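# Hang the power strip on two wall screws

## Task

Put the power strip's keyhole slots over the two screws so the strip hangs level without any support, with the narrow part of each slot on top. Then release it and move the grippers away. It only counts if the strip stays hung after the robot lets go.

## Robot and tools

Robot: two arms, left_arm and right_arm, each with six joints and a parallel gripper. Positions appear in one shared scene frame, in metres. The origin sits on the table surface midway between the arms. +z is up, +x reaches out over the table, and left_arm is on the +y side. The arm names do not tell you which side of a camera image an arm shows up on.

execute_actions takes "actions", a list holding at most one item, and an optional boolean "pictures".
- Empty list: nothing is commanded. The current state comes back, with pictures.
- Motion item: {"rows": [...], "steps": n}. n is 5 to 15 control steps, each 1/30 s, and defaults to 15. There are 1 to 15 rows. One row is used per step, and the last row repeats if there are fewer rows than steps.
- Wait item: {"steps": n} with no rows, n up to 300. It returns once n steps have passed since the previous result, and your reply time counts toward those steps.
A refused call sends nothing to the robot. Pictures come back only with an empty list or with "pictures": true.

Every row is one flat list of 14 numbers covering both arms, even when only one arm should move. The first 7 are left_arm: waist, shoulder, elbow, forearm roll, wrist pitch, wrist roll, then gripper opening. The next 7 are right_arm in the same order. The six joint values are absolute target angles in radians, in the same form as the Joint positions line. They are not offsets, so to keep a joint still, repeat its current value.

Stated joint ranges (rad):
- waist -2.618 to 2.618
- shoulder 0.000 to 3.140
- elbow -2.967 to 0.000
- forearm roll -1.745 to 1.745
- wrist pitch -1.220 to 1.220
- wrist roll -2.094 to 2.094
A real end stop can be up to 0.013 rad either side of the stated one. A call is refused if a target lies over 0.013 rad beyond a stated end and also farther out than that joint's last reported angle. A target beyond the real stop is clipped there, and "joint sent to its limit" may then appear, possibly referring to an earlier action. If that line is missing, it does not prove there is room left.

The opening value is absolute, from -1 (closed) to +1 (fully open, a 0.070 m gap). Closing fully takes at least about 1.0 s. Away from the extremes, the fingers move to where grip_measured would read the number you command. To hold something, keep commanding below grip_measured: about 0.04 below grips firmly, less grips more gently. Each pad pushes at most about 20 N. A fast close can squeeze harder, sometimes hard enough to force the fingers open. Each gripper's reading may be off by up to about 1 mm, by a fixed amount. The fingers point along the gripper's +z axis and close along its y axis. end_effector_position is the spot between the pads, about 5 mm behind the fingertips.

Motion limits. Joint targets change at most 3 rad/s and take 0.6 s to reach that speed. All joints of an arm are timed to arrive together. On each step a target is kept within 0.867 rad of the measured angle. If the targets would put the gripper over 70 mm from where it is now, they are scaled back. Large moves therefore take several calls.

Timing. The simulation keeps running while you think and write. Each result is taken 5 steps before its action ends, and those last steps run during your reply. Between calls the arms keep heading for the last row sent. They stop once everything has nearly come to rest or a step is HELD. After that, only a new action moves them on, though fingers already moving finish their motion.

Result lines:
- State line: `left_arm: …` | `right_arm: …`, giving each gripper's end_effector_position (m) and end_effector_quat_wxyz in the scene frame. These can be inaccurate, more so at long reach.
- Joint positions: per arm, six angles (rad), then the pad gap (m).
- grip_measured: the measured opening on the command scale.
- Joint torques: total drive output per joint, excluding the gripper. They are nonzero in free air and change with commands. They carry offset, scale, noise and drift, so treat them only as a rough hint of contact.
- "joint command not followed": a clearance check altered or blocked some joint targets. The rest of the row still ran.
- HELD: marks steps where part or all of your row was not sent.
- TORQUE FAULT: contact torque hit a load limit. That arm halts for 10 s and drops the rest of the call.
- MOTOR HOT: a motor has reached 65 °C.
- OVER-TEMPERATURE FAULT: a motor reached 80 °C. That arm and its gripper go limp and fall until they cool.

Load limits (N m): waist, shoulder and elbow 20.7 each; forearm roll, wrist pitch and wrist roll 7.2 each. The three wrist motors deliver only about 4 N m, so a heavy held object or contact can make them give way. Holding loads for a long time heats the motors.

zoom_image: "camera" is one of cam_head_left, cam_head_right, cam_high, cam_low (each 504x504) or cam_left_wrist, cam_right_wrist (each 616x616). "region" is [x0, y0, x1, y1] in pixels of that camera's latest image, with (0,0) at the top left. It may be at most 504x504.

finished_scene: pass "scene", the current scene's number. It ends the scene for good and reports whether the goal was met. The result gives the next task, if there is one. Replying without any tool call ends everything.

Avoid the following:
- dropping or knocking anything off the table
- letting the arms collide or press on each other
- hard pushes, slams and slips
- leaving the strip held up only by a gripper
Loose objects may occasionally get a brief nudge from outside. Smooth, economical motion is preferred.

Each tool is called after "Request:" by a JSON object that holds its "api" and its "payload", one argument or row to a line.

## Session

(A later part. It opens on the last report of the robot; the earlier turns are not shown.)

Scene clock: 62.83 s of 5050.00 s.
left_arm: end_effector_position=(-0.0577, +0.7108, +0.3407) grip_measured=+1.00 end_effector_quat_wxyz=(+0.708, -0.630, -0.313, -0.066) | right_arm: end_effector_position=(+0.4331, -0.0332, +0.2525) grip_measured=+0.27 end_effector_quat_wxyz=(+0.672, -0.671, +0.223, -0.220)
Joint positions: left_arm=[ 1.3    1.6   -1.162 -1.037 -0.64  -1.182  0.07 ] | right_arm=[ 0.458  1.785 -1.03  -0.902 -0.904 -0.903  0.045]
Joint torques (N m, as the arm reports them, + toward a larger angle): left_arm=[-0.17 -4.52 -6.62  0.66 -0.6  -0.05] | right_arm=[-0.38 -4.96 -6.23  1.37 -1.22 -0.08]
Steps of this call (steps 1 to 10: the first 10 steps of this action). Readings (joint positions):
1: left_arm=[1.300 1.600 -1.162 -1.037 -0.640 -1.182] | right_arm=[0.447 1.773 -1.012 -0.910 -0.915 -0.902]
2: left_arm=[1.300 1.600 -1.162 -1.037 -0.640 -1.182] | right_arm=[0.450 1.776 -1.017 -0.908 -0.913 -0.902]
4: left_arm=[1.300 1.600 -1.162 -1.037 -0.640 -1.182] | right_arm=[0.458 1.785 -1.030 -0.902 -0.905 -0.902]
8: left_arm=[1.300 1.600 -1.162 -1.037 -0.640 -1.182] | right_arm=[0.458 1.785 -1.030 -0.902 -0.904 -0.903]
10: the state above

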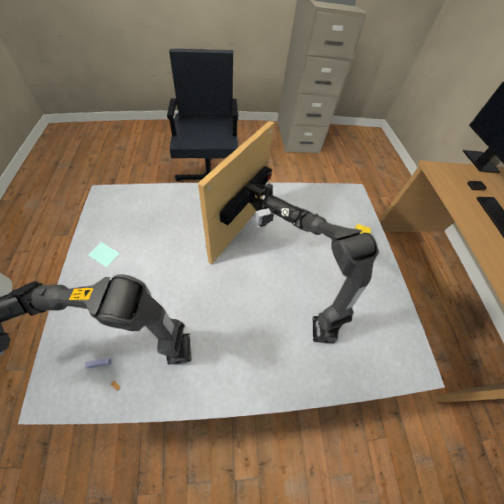

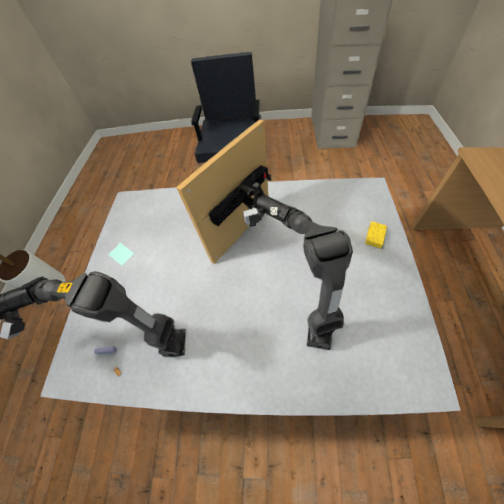

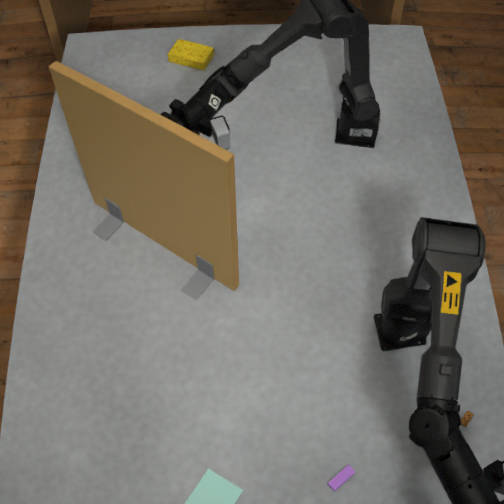

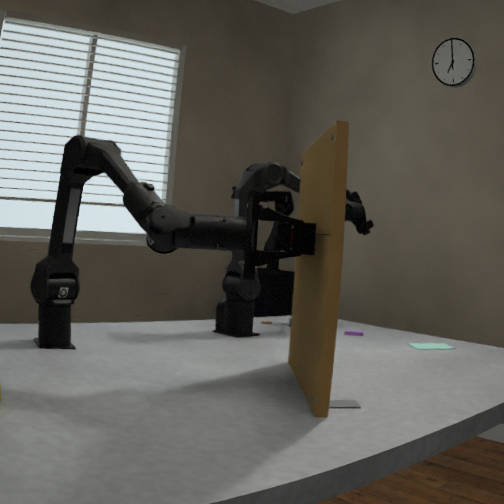

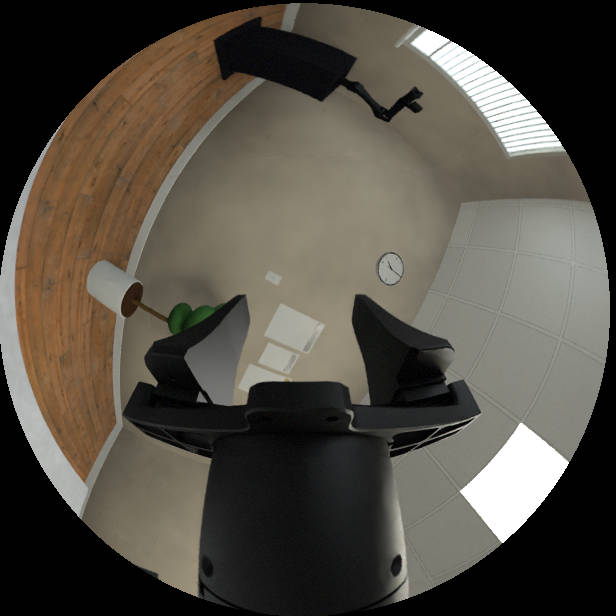

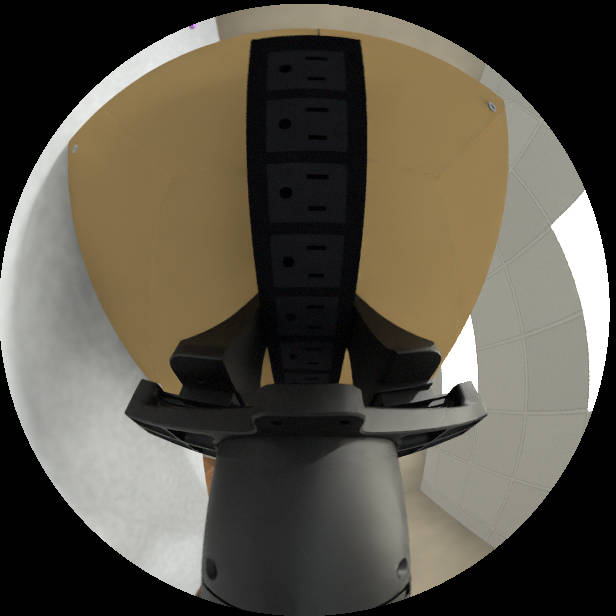

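Free so far. Advance 2.5 mm more.

Request:
{"api": "execute_actions", "payload": {
  "actions": [
    {"rows":[[1.3,1.6,-1.162,-1.037,-0.64,-1.182,1,0.4635,1.7921,-1.0396,-0.8990,-0.8999,-0.9037,0.22]],"steps":15}
  ],
  "pictures": true
}}

Request:
{"api": "zoom_image", "payload": {
  "camera": "cam_low",
  "region": [250, 190, 350, 290]
}}

Scene clock: 63.40 s of 5050.00 s.
left_arm: end_effector_position=(-0.0577, +0.7108, +0.3407) grip_measured=+1.00 end_effector_quat_wxyz=(+0.708, -0.630, -0.313, -0.066) | right_arm: end_effector_position=(+0.4344, -0.0304, +0.2524) grip_measured=+0.27 end_effector_quat_wxyz=(+0.672, -0.672, +0.222, -0.219)
Joint positions: left_arm=[ 1.3    1.6   -1.162 -1.037 -0.64  -1.182  0.07 ] | right_arm=[ 0.464  1.793 -1.04  -0.9   -0.9   -0.904  0.045]
Joint torques (N m, as the arm reports them, + toward a larger angle): left_arm=[-0.24 -4.51 -6.6   0.65 -0.59 -0.04] | right_arm=[-0.8  -5.52 -5.7   1.7  -1.03 -0.01]
Steps of this call (steps 1 to 5: the last 5 steps of your previous action; steps 6 to 7: the robot went on to your last target; steps 8 to 17: the first 10 steps of this action). Readings (joint positions):
8: left_arm=[1.300 1.600 -1.162 -1.037 -0.640 -1.182] | right_arm=[0.459 1.787 -1.032 -0.902 -0.904 -0.903]
9: left_arm=[1.300 1.600 -1.162 -1.037 -0.640 -1.182] | right_arm=[0.462 1.790 -1.037 -0.901 -0.902 -0.904]
11: left_arm=[1.300 1.600 -1.162 -1.037 -0.640 -1.182] | right_arm=[0.464 1.793 -1.040 -0.900 -0.900 -0.904]
15: left_arm=[1.300 1.600 -1.162 -1.037 -0.640 -1.182] | right_arm=[0.464 1.793 -1.040 -0.900 -0.900 -0.904]
17: the state above

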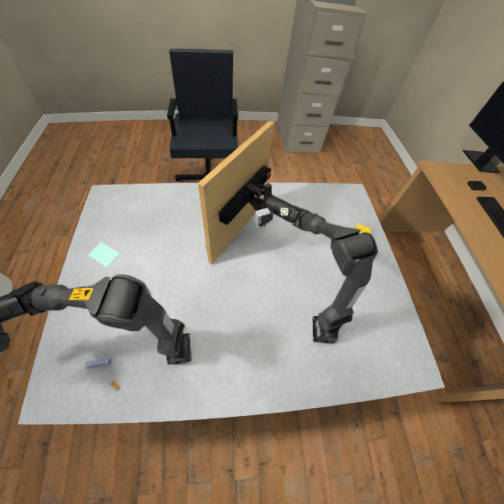

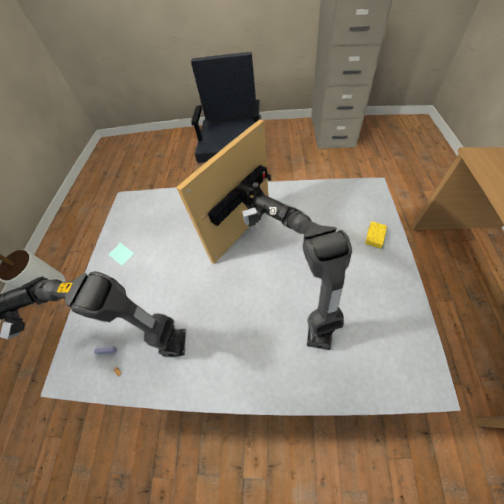

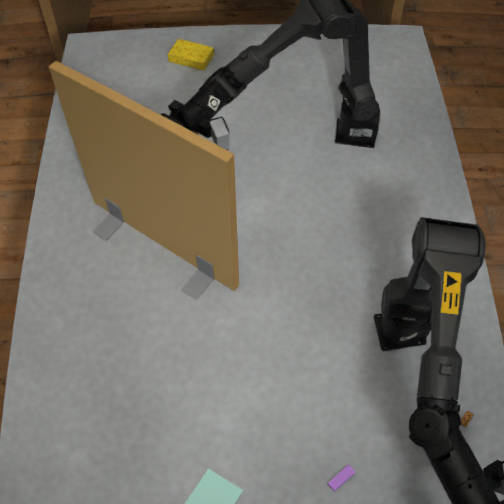

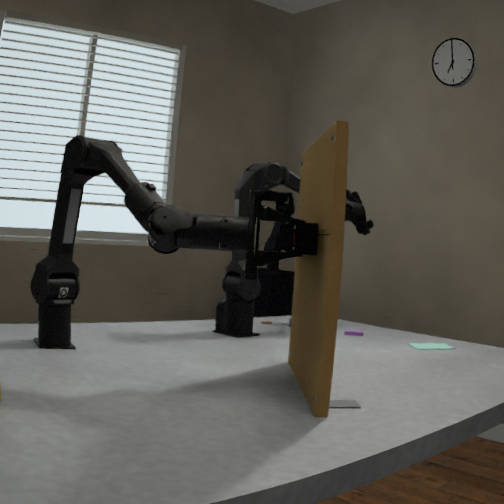

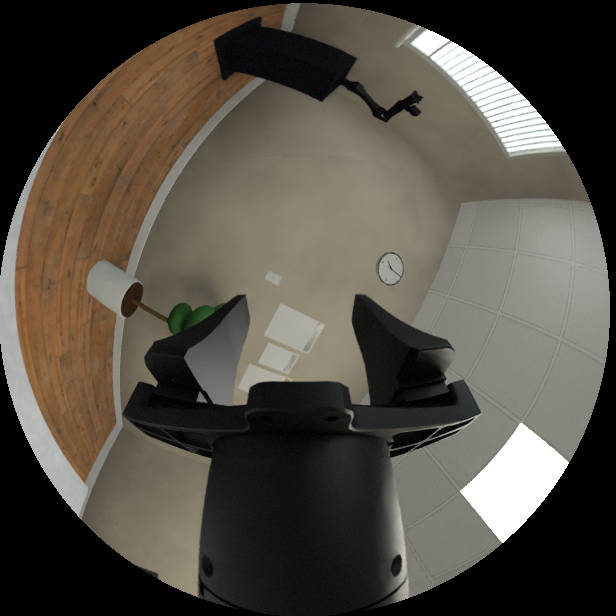

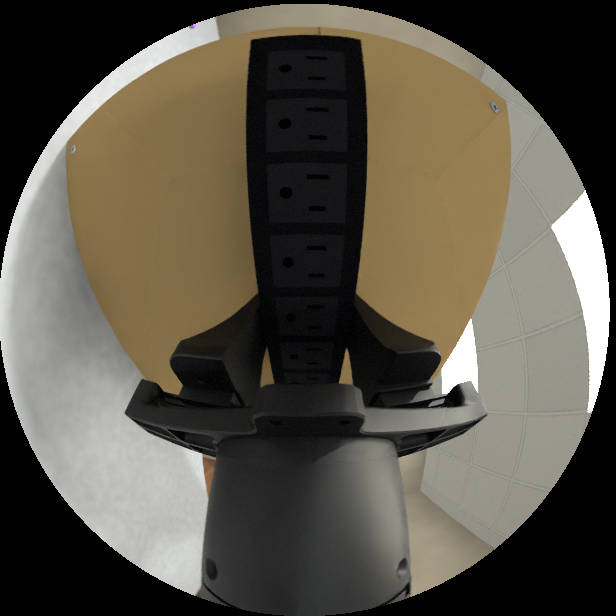

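Region (250, 190, 350, 290) of cam_low's 504x504 image, scaled by 5.040, with more detail than that image has.

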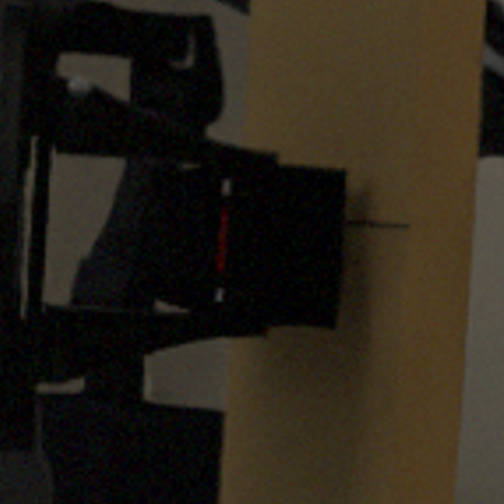

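Both entering. Advance to m=25.

Request:
{"api": "execute_actions", "payload": {
  "actions": [
    {"rows":[[1.3,1.6,-1.162,-1.037,-0.64,-1.182,1,0.4739,1.8039,-1.0566,-0.8919,-0.8903,-0.9048,0.22]],"steps":15}
  ]
}}

Scene clock: 63.90 s of 5050.00 s.
left_arm: end_effector_position=(-0.0577, +0.7108, +0.3407) grip_measured=+1.00 end_effector_quat_wxyz=(+0.708, -0.630, -0.313, -0.066) | right_arm: end_effector_position=(+0.4375, -0.0265, +0.2522) grip_measured=+0.27 end_effector_quat_wxyz=(+0.672, -0.671, +0.223, -0.220)
Joint positions: left_arm=[ 1.3    1.6   -1.162 -1.037 -0.64  -1.182  0.07 ] | right_arm=[ 0.474  1.804 -1.057 -0.891 -0.889 -0.905  0.045]
Joint torques (N m, as the arm reports them, + toward a larger angle): left_arm=[-0.21 -4.57 -6.67  0.66 -0.6  -0.04] | right_arm=[-1.12 -5.58 -5.64  1.34 -1.44 -0.02]
Steps of this call (steps 1 to 5: the last 5 steps of your previous action; steps 6 to 15: the first 10 steps of this action). Readings (joint positions):
6: left_arm=[1.300 1.600 -1.162 -1.037 -0.640 -1.182] | right_arm=[0.464 1.793 -1.041 -0.899 -0.899 -0.904]
7: left_arm=[1.300 1.600 -1.162 -1.037 -0.640 -1.182] | right_arm=[0.467 1.796 -1.046 -0.896 -0.896 -0.904]
9: left_arm=[1.300 1.600 -1.162 -1.037 -0.640 -1.182] | right_arm=[0.474 1.804 -1.057 -0.891 -0.889 -0.905]
13: left_arm=[1.300 1.600 -1.162 -1.037 -0.640 -1.182] | right_arm=[0.474 1.804 -1.057 -0.891 -0.889 -0.905]
15: the state above

Request:
{"api": "execute_actions", "payload": {
  "actions": [
    {"rows":[[1.3,1.6,-1.162,-1.037,-0.64,-1.182,1,0.4781,1.8086,-1.0634,-0.8891,-0.8865,-0.9052,0.22]],"steps":9}
  ]
}}

Request:
{"api": "execute_actions", "payload": {
  "actions": [
    {"rows":[[1.3,1.6,-1.162,-1.037,-0.64,-1.182,1,0.4781,1.8122,-1.0591,-0.8838,-0.8909,-0.9136,0.22],[1.3,1.6,-1.162,-1.037,-0.64,-1.182,1,0.4781,1.8122,-1.0591,-0.8838,-0.8909,-0.9136,0.22],[1.3,1.6,-1.162,-1.037,-0.64,-1.182,1,0.4781,1.8158,-1.0548,-0.8785,-0.8953,-0.9220,0.22],[1.3,1.6,-1.162,-1.037,-0.64,-1.182,1,0.4781,1.8158,-1.0548,-0.8785,-0.8953,-0.9220,0.22],[1.3,1.6,-1.162,-1.037,-0.64,-1.182,1,0.4781,1.8195,-1.0505,-0.8733,-0.8998,-0.9305,0.22]],"steps":15}
  ]
}}

Scene clock: 64.37 s of 5050.00 s.
left_arm: end_effector_position=(-0.0577, +0.7108, +0.3407) grip_measured=+1.00 end_effector_quat_wxyz=(+0.708, -0.630, -0.313, -0.066) | right_arm: end_effector_position=(+0.4382, -0.0251, +0.2522) grip_measured=+0.27 end_effector_quat_wxyz=(+0.672, -0.671, +0.222, -0.219)
Joint positions: left_arm=[ 1.3    1.6   -1.162 -1.037 -0.64  -1.182  0.07 ] | right_arm=[ 0.477  1.808 -1.063 -0.89  -0.888 -0.905  0.045]
Joint torques (N m, as the arm reports them, + toward a larger angle): left_arm=[-0.29 -4.55 -6.63  0.66 -0.59 -0.04] | right_arm=[-0.28 -5.19 -6.11  1.52 -1.13 -0.02]
Steps of this call (steps 1 to 5: the last 5 steps of your previous action; steps 6 to 10: the robot went on to your last target; steps 11 to 14: the first 4 steps of this action). Readings (joint positions):
11: left_arm=[1.300 1.600 -1.162 -1.037 -0.640 -1.182] | right_arm=[0.474 1.804 -1.057 -0.891 -0.890 -0.905]
12: left_arm=[1.300 1.600 -1.162 -1.037 -0.640 -1.182] | right_arm=[0.476 1.807 -1.061 -0.890 -0.889 -0.905]
14: the state above

Scene clock: 64.87 s of 5050.00 s.
left_arm: end_effector_position=(-0.0577, +0.7108, +0.3407) grip_measured=+1.00 end_effector_quat_wxyz=(+0.708, -0.630, -0.313, -0.066) | right_arm: end_effector_position=(+0.4387, -0.0252, +0.2497) grip_measured=+0.27 end_effector_quat_wxyz=(+0.674, -0.669, +0.220, -0.223)
Joint positions: left_arm=[ 1.3    1.6   -1.162 -1.037 -0.64  -1.182  0.07 ] | right_arm=[ 0.478  1.817 -1.055 -0.87  -0.902 -0.932  0.045]
Joint torques (N m, as the arm reports them, + toward a larger angle): left_arm=[-0.17 -4.56 -6.68  0.66 -0.59 -0.04] | right_arm=[-0.09 -3.33 -2.    0.28 -0.54  0.53]
Steps of this call (steps 1 to 5: the last 5 steps of your previous action; steps 6 to 15: the first 10 steps of this action). Readings (joint positions):
6: left_arm=[1.300 1.600 -1.162 -1.037 -0.640 -1.182] | right_arm=[0.478 1.809 -1.063 -0.889 -0.887 -0.906]
7: left_arm=[1.300 1.600 -1.162 -1.037 -0.640 -1.182] | right_arm=[0.478 1.810 -1.062 -0.886 -0.889 -0.912]
9: left_arm=[1.300 1.600 -1.162 -1.037 -0.640 -1.182] | right_arm=[0.478 1.814 -1.059 -0.878 -0.895 -0.923]
13: left_arm=[1.300 1.600 -1.162 -1.037 -0.640 -1.182] | right_arm=[0.478 1.817 -1.055 -0.870 -0.902 -0.933]
15: the state above

Request:
{"api": "execute_actions", "payload": {
  "actions": [
    {"rows":[[1.3,1.6,-1.162,-1.037,-0.64,-1.182,1,0.4742,1.8205,-1.0568,-0.8805,-0.8992,-0.9227,0.22]],"steps":15}
  ],
  "pictures": true
}}

Request:
{"api": "zoom_image", "payload": {
  "camera": "cam_low",
  "region": [250, 190, 350, 290]
}}

Scene clock: 65.43 s of 5050.00 s.
left_arm: end_effector_position=(-0.0577, +0.7108, +0.3407) grip_measured=+1.00 end_effector_quat_wxyz=(+0.708, -0.630, -0.313, -0.066) | right_arm: end_effector_position=(+0.4388, -0.0255, +0.2487) grip_measured=+0.28 end_effector_quat_wxyz=(+0.673, -0.671, +0.220, -0.220)
Joint positions: left_arm=[ 1.3    1.6   -1.162 -1.037 -0.64  -1.182  0.07 ] | right_arm=[ 0.475  1.818 -1.057 -0.88  -0.902 -0.923  0.045]
Joint torques (N m, as the arm reports them, + toward a larger angle): left_arm=[-0.2  -4.55 -6.61  0.66 -0.59 -0.03] | right_arm=[-1.1  -0.45 -1.2  -0.15  0.92  0.73]
Steps of this call (steps 1 to 5: the last 5 steps of your previous action; steps 6 to 7: the robot went on to your last target; steps 8 to 17: the first 10 steps of this action). Readings (joint positions):
8: left_arm=[1.300 1.600 -1.162 -1.037 -0.640 -1.182] | right_arm=[0.477 1.817 -1.054 -0.871 -0.902 -0.930]
9: left_arm=[1.300 1.600 -1.162 -1.037 -0.640 -1.182] | right_arm=[0.476 1.818 -1.056 -0.877 -0.902 -0.925]
11: left_arm=[1.300 1.600 -1.162 -1.037 -0.640 -1.182] | right_arm=[0.475 1.818 -1.057 -0.880 -0.902 -0.922]
15: left_arm=[1.300 1.600 -1.162 -1.037 -0.640 -1.182] | right_arm=[0.475 1.818 -1.057 -0.880 -0.902 -0.923]
17: the state above

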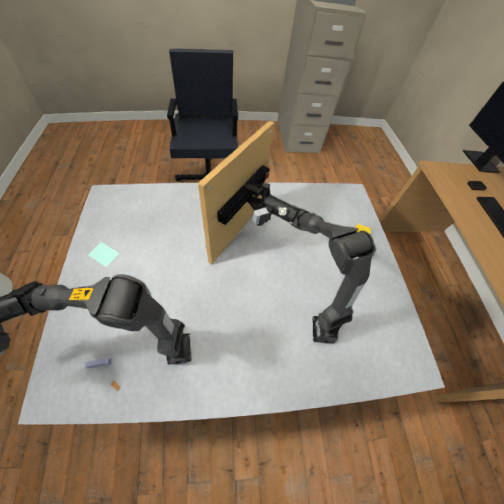

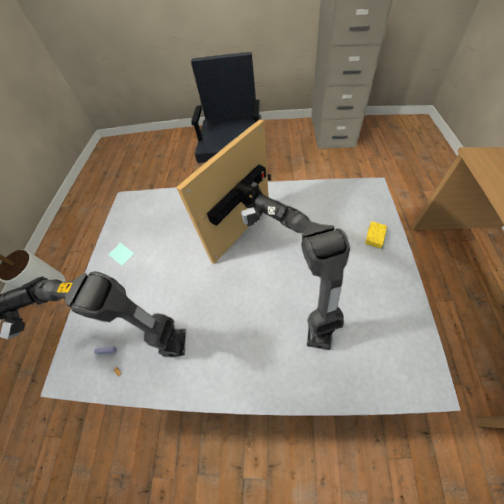

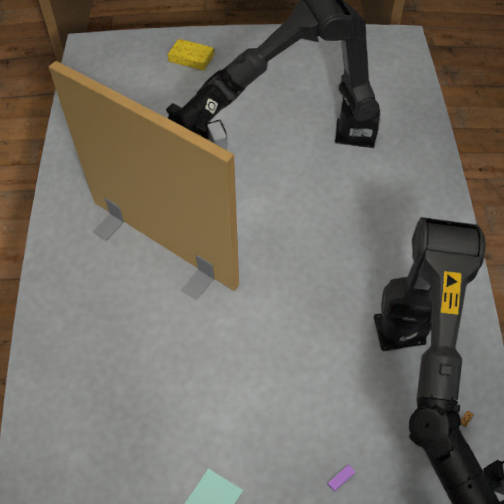

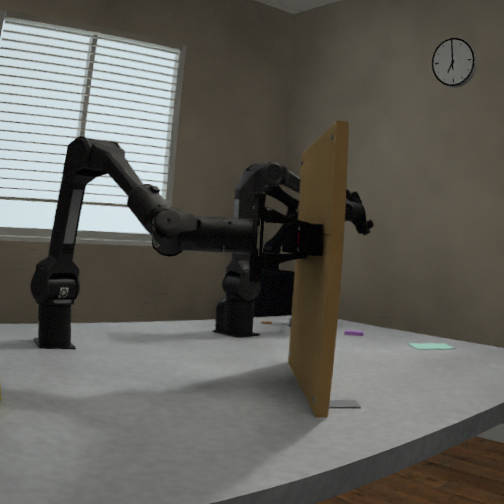

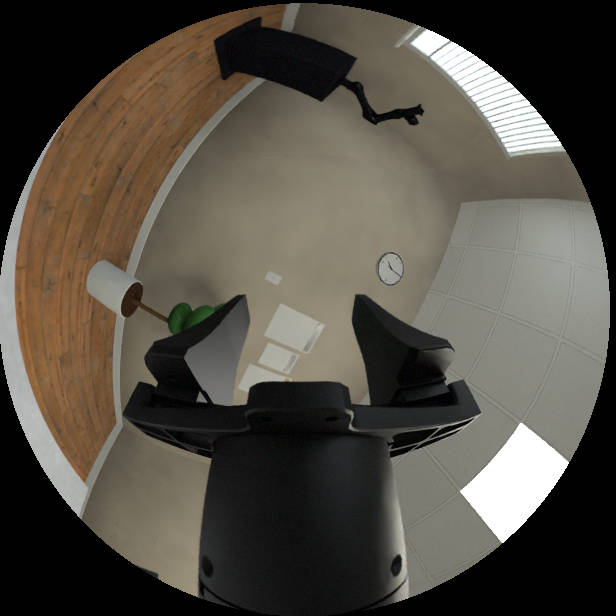

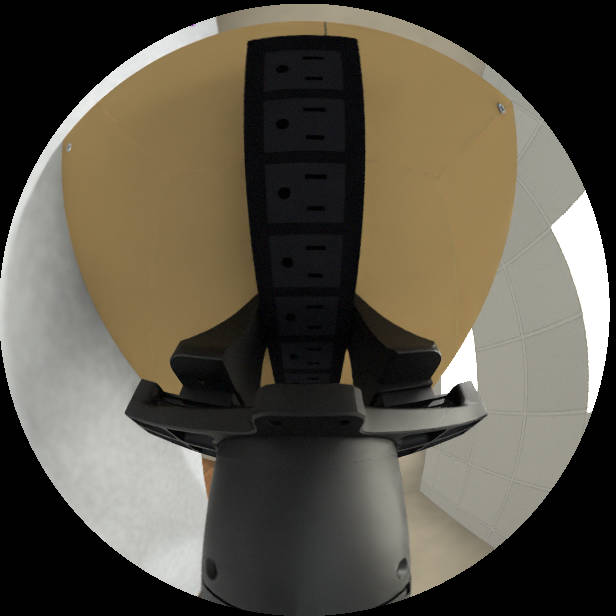

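Region (250, 190, 350, 290) of cam_low's 504x504 image, scaled by 5.040, with more detail than that image has.

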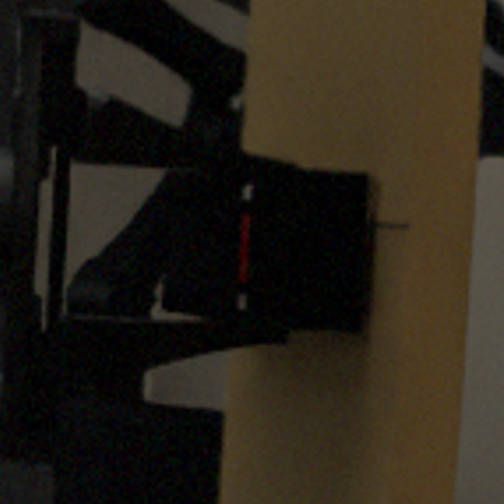

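Request:
{"api": "execute_actions", "payload": {
  "actions": [
    {"rows":[[1.3,1.6,-1.162,-1.037,-0.64,-1.182,1,0.4768,1.8106,-1.0636,-0.8893,-0.8882,-0.9061,0.22]],"steps":15}
  ]
}}

Request:
{"api": "execute_actions", "payload": {
  "actions": [
    {"steps":12}
  ]
}}

Request:
{"api": "execute_actions", "payload": {
  "actions": [
    {"rows":[[1.3,1.6,-1.162,-1.037,-0.64,-1.182,1,0.4820,1.8165,-1.0721,-0.8858,-0.8834,-0.9066,0.22]],"steps":15}
  ],
  "pictures": true
}}

Request:
{"api": "zoom_image", "payload": {
  "camera": "cam_low",
  "region": [250, 190, 350, 290]
}}

Scene clock: 66.07 s of 5050.00 s.
left_arm: end_effector_position=(-0.0577, +0.7108, +0.3407) grip_measured=+1.00 end_effector_quat_wxyz=(+0.708, -0.630, -0.313, -0.066) | right_arm: end_effector_position=(+0.4390, -0.0253, +0.2490) grip_measured=+0.28 end_effector_quat_wxyz=(+0.670, -0.673, +0.224, -0.218)
Joint positions: left_arm=[ 1.3    1.6   -1.162 -1.037 -0.64  -1.182  0.07 ] | right_arm=[ 0.476  1.813 -1.062 -0.891 -0.885 -0.905  0.045]
Joint torques (N m, as the arm reports them, + toward a larger angle): left_arm=[-0.22 -4.55 -6.65  0.66 -0.59 -0.04] | right_arm=[-0.99 -2.68 -2.96  1.22  0.33  0.59]
Steps of this call (steps 1 to 5: the last 5 steps of your previous action; steps 6 to 9: the robot went on to your last target; steps 10 to 19: the first 10 steps of this action). Readings (joint positions):
10: left_arm=[1.300 1.600 -1.162 -1.037 -0.640 -1.182] | right_arm=[0.475 1.819 -1.058 -0.882 -0.900 -0.923]
11: left_arm=[1.300 1.600 -1.162 -1.037 -0.640 -1.182] | right_arm=[0.475 1.817 -1.059 -0.886 -0.896 -0.917]
13: left_arm=[1.300 1.600 -1.162 -1.037 -0.640 -1.182] | right_arm=[0.476 1.813 -1.062 -0.892 -0.885 -0.904]
17: left_arm=[1.300 1.600 -1.162 -1.037 -0.640 -1.182] | right_arm=[0.476 1.813 -1.062 -0.892 -0.885 -0.905]
19: the state above

Scene clock: 66.47 s of 5050.00 s.
left_arm: end_effector_position=(-0.0577, +0.7108, +0.3407) grip_measured=+1.00 end_effector_quat_wxyz=(+0.708, -0.630, -0.313, -0.066) | right_arm: end_effector_position=(+0.4389, -0.0253, +0.2497) grip_measured=+0.28 end_effector_quat_wxyz=(+0.671, -0.673, +0.224, -0.218)
Joint positions: left_arm=[ 1.3    1.6   -1.162 -1.037 -0.64  -1.182  0.07 ] | right_arm=[ 0.477  1.812 -1.062 -0.89  -0.887 -0.906  0.045]
Joint torques (N m, as the arm reports them, + toward a larger angle): left_arm=[-0.25 -4.49 -6.67  0.65 -0.59 -0.04] | right_arm=[-0.85 -4.04 -4.2   1.42 -0.34  0.34]
Kept back: nothing.
Steps of this call (steps 1 to 5: the last 5 steps of your previous action; steps 6 to 12: the robot went on to your last target). Readings (joint positions):
1: left_arm=[1.300 1.600 -1.162 -1.037 -0.640 -1.182] | right_arm=[0.476 1.813 -1.062 -0.891 -0.886 -0.905]
2: left_arm=[1.300 1.600 -1.162 -1.037 -0.640 -1.182] | right_arm=[0.476 1.813 -1.062 -0.891 -0.886 -0.905]
4: left_arm=[1.300 1.600 -1.162 -1.037 -0.640 -1.182] | right_arm=[0.477 1.813 -1.062 -0.891 -0.886 -0.905]
8: left_arm=[1.300 1.600 -1.162 -1.037 -0.640 -1.182] | right_arm=[0.477 1.813 -1.062 -0.890 -0.886 -0.905]
12: the state above

Scene clock: 66.80 s of 5050.00 s.
left_arm: end_effector_position=(-0.0577, +0.7108, +0.3407) grip_measured=+1.00 end_effector_quat_wxyz=(+0.708, -0.630, -0.313, -0.066) | right_arm: end_effector_position=(+0.4402, -0.0236, +0.2493) grip_measured=+0.27 end_effector_quat_wxyz=(+0.670, -0.673, +0.224, -0.218)
Joint positions: left_arm=[ 1.3    1.6   -1.162 -1.037 -0.64  -1.182  0.07 ] | right_arm=[ 0.481  1.818 -1.069 -0.886 -0.882 -0.906  0.045]
Joint torques (N m, as the arm reports them, + toward a larger angle): left_arm=[-0.23 -4.49 -6.64  0.66 -0.59 -0.06] | right_arm=[ 0.15 -4.81 -6.89  1.6  -0.88 -0.04]
Steps of this call (steps 1 to 10: the first 10 steps of this action). Readings (joint positions):
1: left_arm=[1.300 1.600 -1.162 -1.037 -0.640 -1.182] | right_arm=[0.477 1.813 -1.063 -0.890 -0.886 -0.906]
2: left_arm=[1.300 1.600 -1.162 -1.037 -0.640 -1.182] | right_arm=[0.480 1.815 -1.067 -0.887 -0.883 -0.906]
4: left_arm=[1.300 1.600 -1.162 -1.037 -0.640 -1.182] | right_arm=[0.481 1.818 -1.069 -0.886 -0.881 -0.905]
8: left_arm=[1.300 1.600 -1.162 -1.037 -0.640 -1.182] | right_arm=[0.481 1.818 -1.069 -0.886 -0.882 -0.905]
10: the state above

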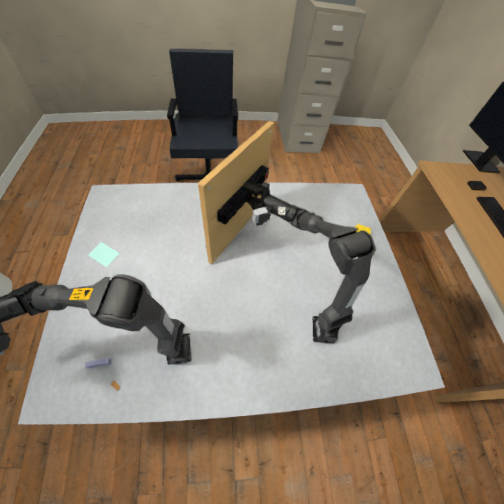

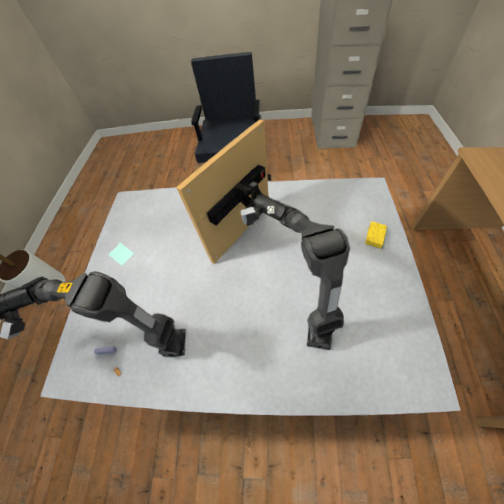

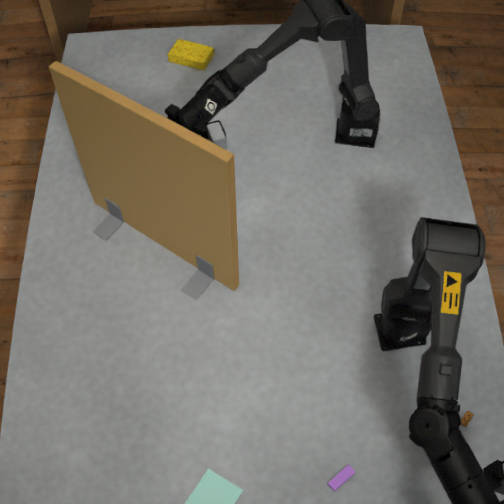

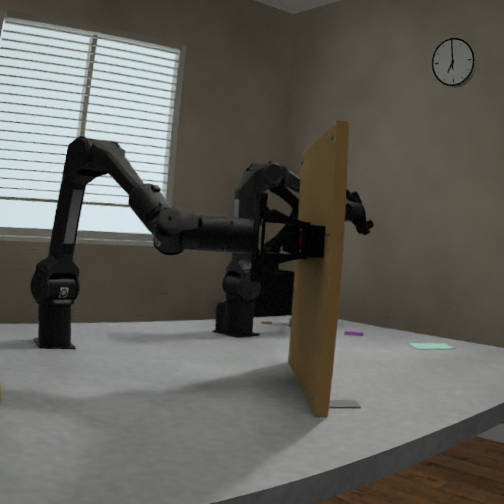

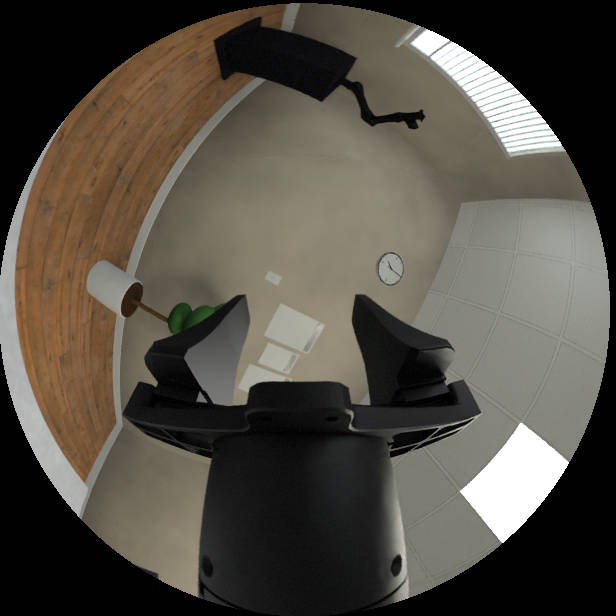

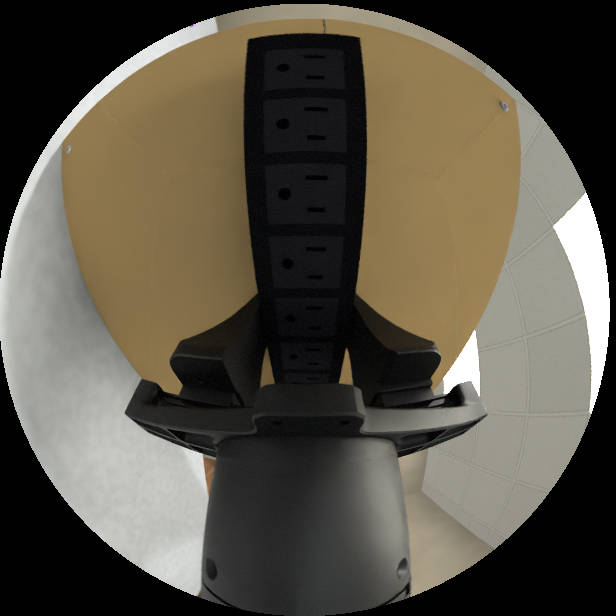

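Region (250, 190, 350, 290) of cam_low's 504x504 image, scaled by 5.040, with more detail than that image has.

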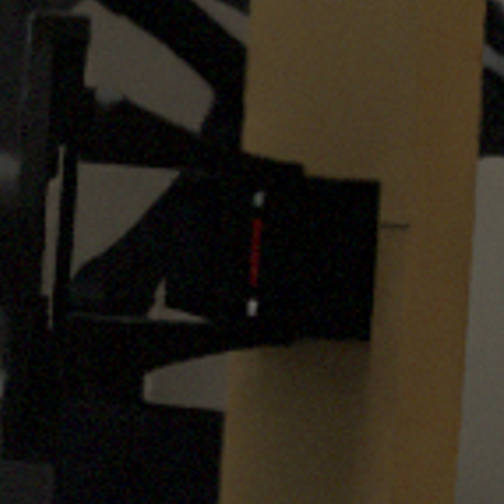

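Request:
{"api": "execute_actions", "payload": {
  "actions": [
    {"rows":[[1.3,1.6,-1.162,-1.037,-0.64,-1.182,1,0.4810,1.8198,-1.0650,-0.8799,-0.8899,-0.9170,0.22],[1.3,1.6,-1.162,-1.037,-0.64,-1.182,1,0.4810,1.8198,-1.0650,-0.8799,-0.8899,-0.9170,0.22],[1.3,1.6,-1.162,-1.037,-0.64,-1.182,1,0.4810,1.8244,-1.0597,-0.8733,-0.8955,-0.9276,0.22],[1.3,1.6,-1.162,-1.037,-0.64,-1.182,1,0.4810,1.8244,-1.0597,-0.8733,-0.8955,-0.9276,0.22],[1.3,1.6,-1.162,-1.037,-0.64,-1.182,1,0.4810,1.8289,-1.0543,-0.8667,-0.9010,-0.9381,0.22]],"steps":15}
  ]
}}

Scene clock: 67.37 s of 5050.00 s.
left_arm: end_effector_position=(-0.0577, +0.7108, +0.3407) grip_measured=+1.00 end_effector_quat_wxyz=(+0.708, -0.630, -0.313, -0.066) | right_arm: end_effector_position=(+0.4402, -0.0238, +0.2448) grip_measured=+0.27 end_effector_quat_wxyz=(+0.672, -0.671, +0.222, -0.222)
Joint positions: left_arm=[ 1.3    1.6   -1.162 -1.037 -0.64  -1.182  0.07 ] | right_arm=[ 0.481  1.829 -1.057 -0.865 -0.902 -0.94   0.045]
Joint torques (N m, as the arm reports them, + toward a larger angle): left_arm=[-0.18 -4.51 -6.6   0.65 -0.59 -0.04] | right_arm=[ 0.23 -4.29 -4.4   1.02 -0.85  0.13]
Steps of this call (steps 1 to 5: the last 5 steps of your previous action; steps 6 to 7: the robot went on to your last target; steps 8 to 17: the first 10 steps of this action). Readings (joint positions):
8: left_arm=[1.300 1.600 -1.162 -1.037 -0.640 -1.182] | right_arm=[0.481 1.818 -1.069 -0.886 -0.882 -0.907]
9: left_arm=[1.300 1.600 -1.162 -1.037 -0.640 -1.182] | right_arm=[0.481 1.819 -1.068 -0.883 -0.886 -0.913]
11: left_arm=[1.300 1.600 -1.162 -1.037 -0.640 -1.182] | right_arm=[0.481 1.822 -1.064 -0.873 -0.896 -0.927]
15: left_arm=[1.300 1.600 -1.162 -1.037 -0.640 -1.182] | right_arm=[0.481 1.828 -1.057 -0.865 -0.903 -0.940]
17: the state above

Request:
{"api": "execute_actions", "payload": {
  "actions": [
    {"rows":[[1.3,1.6,-1.162,-1.037,-0.64,-1.182,1,0.4810,1.8343,-1.0479,-0.8588,-0.9076,-0.9507,0.22],[1.3,1.6,-1.162,-1.037,-0.64,-1.182,1,0.4810,1.8343,-1.0479,-0.8588,-0.9076,-0.9507,0.22],[1.3,1.6,-1.162,-1.037,-0.64,-1.182,1,0.4810,1.8398,-1.0414,-0.8509,-0.9143,-0.9634,0.22]],"steps":15}
  ],
  "pictures": true
}}

Request:
{"api": "zoom_image", "payload": {
  "camera": "cam_low",
  "region": [250, 190, 350, 290]
}}

Scene clock: 67.93 s of 5050.00 s.
left_arm: end_effector_position=(-0.0577, +0.7108, +0.3407) grip_measured=+1.00 end_effector_quat_wxyz=(+0.708, -0.630, -0.313, -0.066) | right_arm: end_effector_position=(+0.4395, -0.0241, +0.2379) grip_measured=+0.27 end_effector_quat_wxyz=(+0.672, -0.671, +0.223, -0.221)
Joint positions: left_arm=[ 1.3    1.6   -1.162 -1.037 -0.64  -1.182  0.07 ] | right_arm=[ 0.482  1.84  -1.042 -0.849 -0.916 -0.963  0.045]
Joint torques (N m, as the arm reports them, + toward a larger angle): left_arm=[-0.28 -4.5  -6.64  0.65 -0.59 -0.05] | right_arm=[-0.78 -4.92 -4.05  0.54 -0.6  -0.11]
Steps of this call (steps 1 to 5: the last 5 steps of your previous action; steps 6 to 7: the robot went on to your last target; steps 8 to 17: the first 10 steps of this action). Readings (joint positions):
8: left_arm=[1.300 1.600 -1.162 -1.037 -0.640 -1.182] | right_arm=[0.482 1.831 -1.054 -0.866 -0.900 -0.939]
9: left_arm=[1.300 1.600 -1.162 -1.037 -0.640 -1.182] | right_arm=[0.482 1.832 -1.052 -0.863 -0.903 -0.944]
11: left_arm=[1.300 1.600 -1.162 -1.037 -0.640 -1.182] | right_arm=[0.482 1.839 -1.043 -0.853 -0.912 -0.961]
15: left_arm=[1.300 1.600 -1.162 -1.037 -0.640 -1.182] | right_arm=[0.482 1.840 -1.042 -0.849 -0.916 -0.963]
17: the state above

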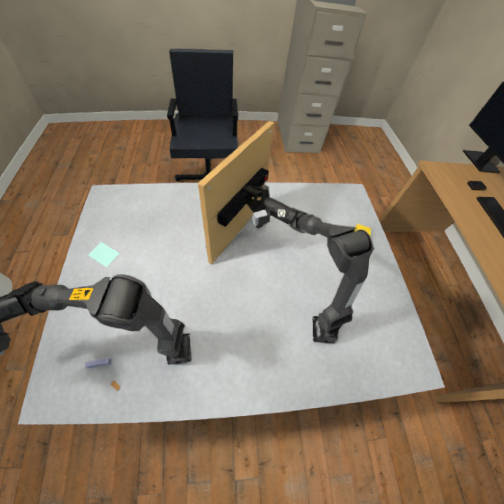

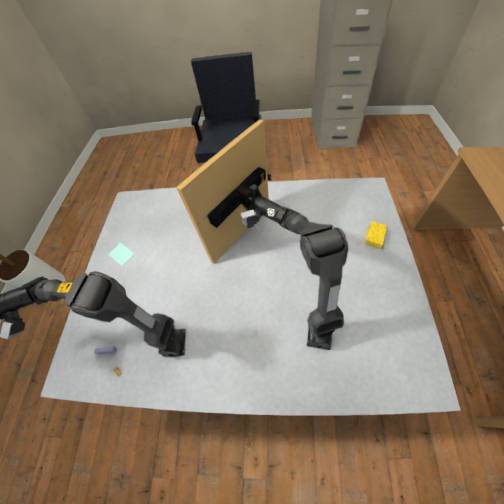

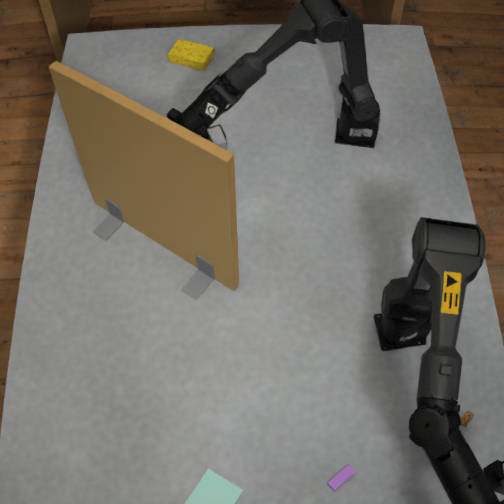

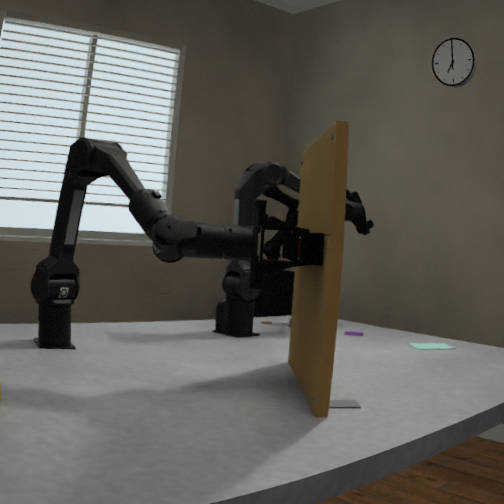

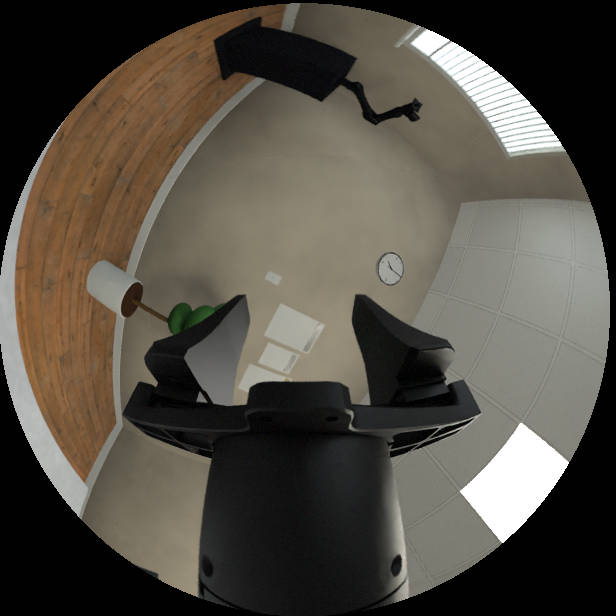

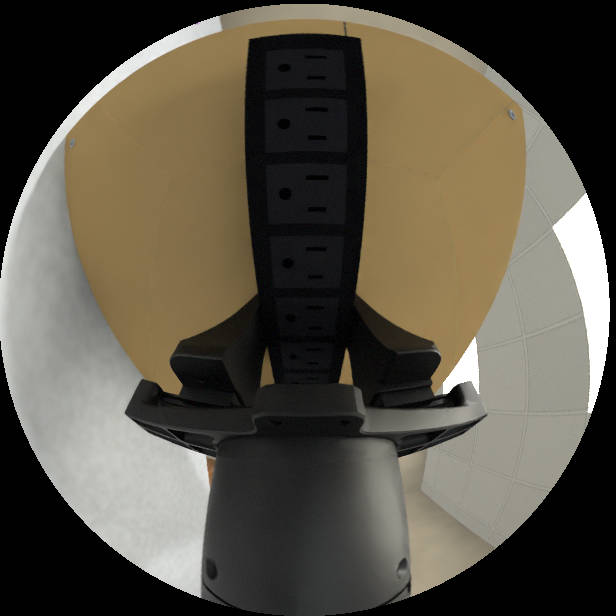

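Region (250, 190, 350, 290) of cam_low's 504x504 image, scaled by 5.040, with more detail than that image has.

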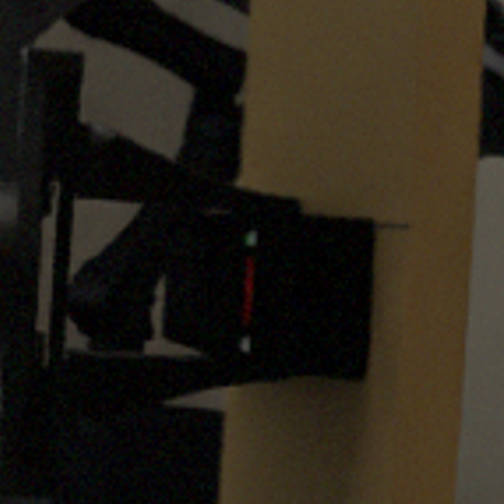

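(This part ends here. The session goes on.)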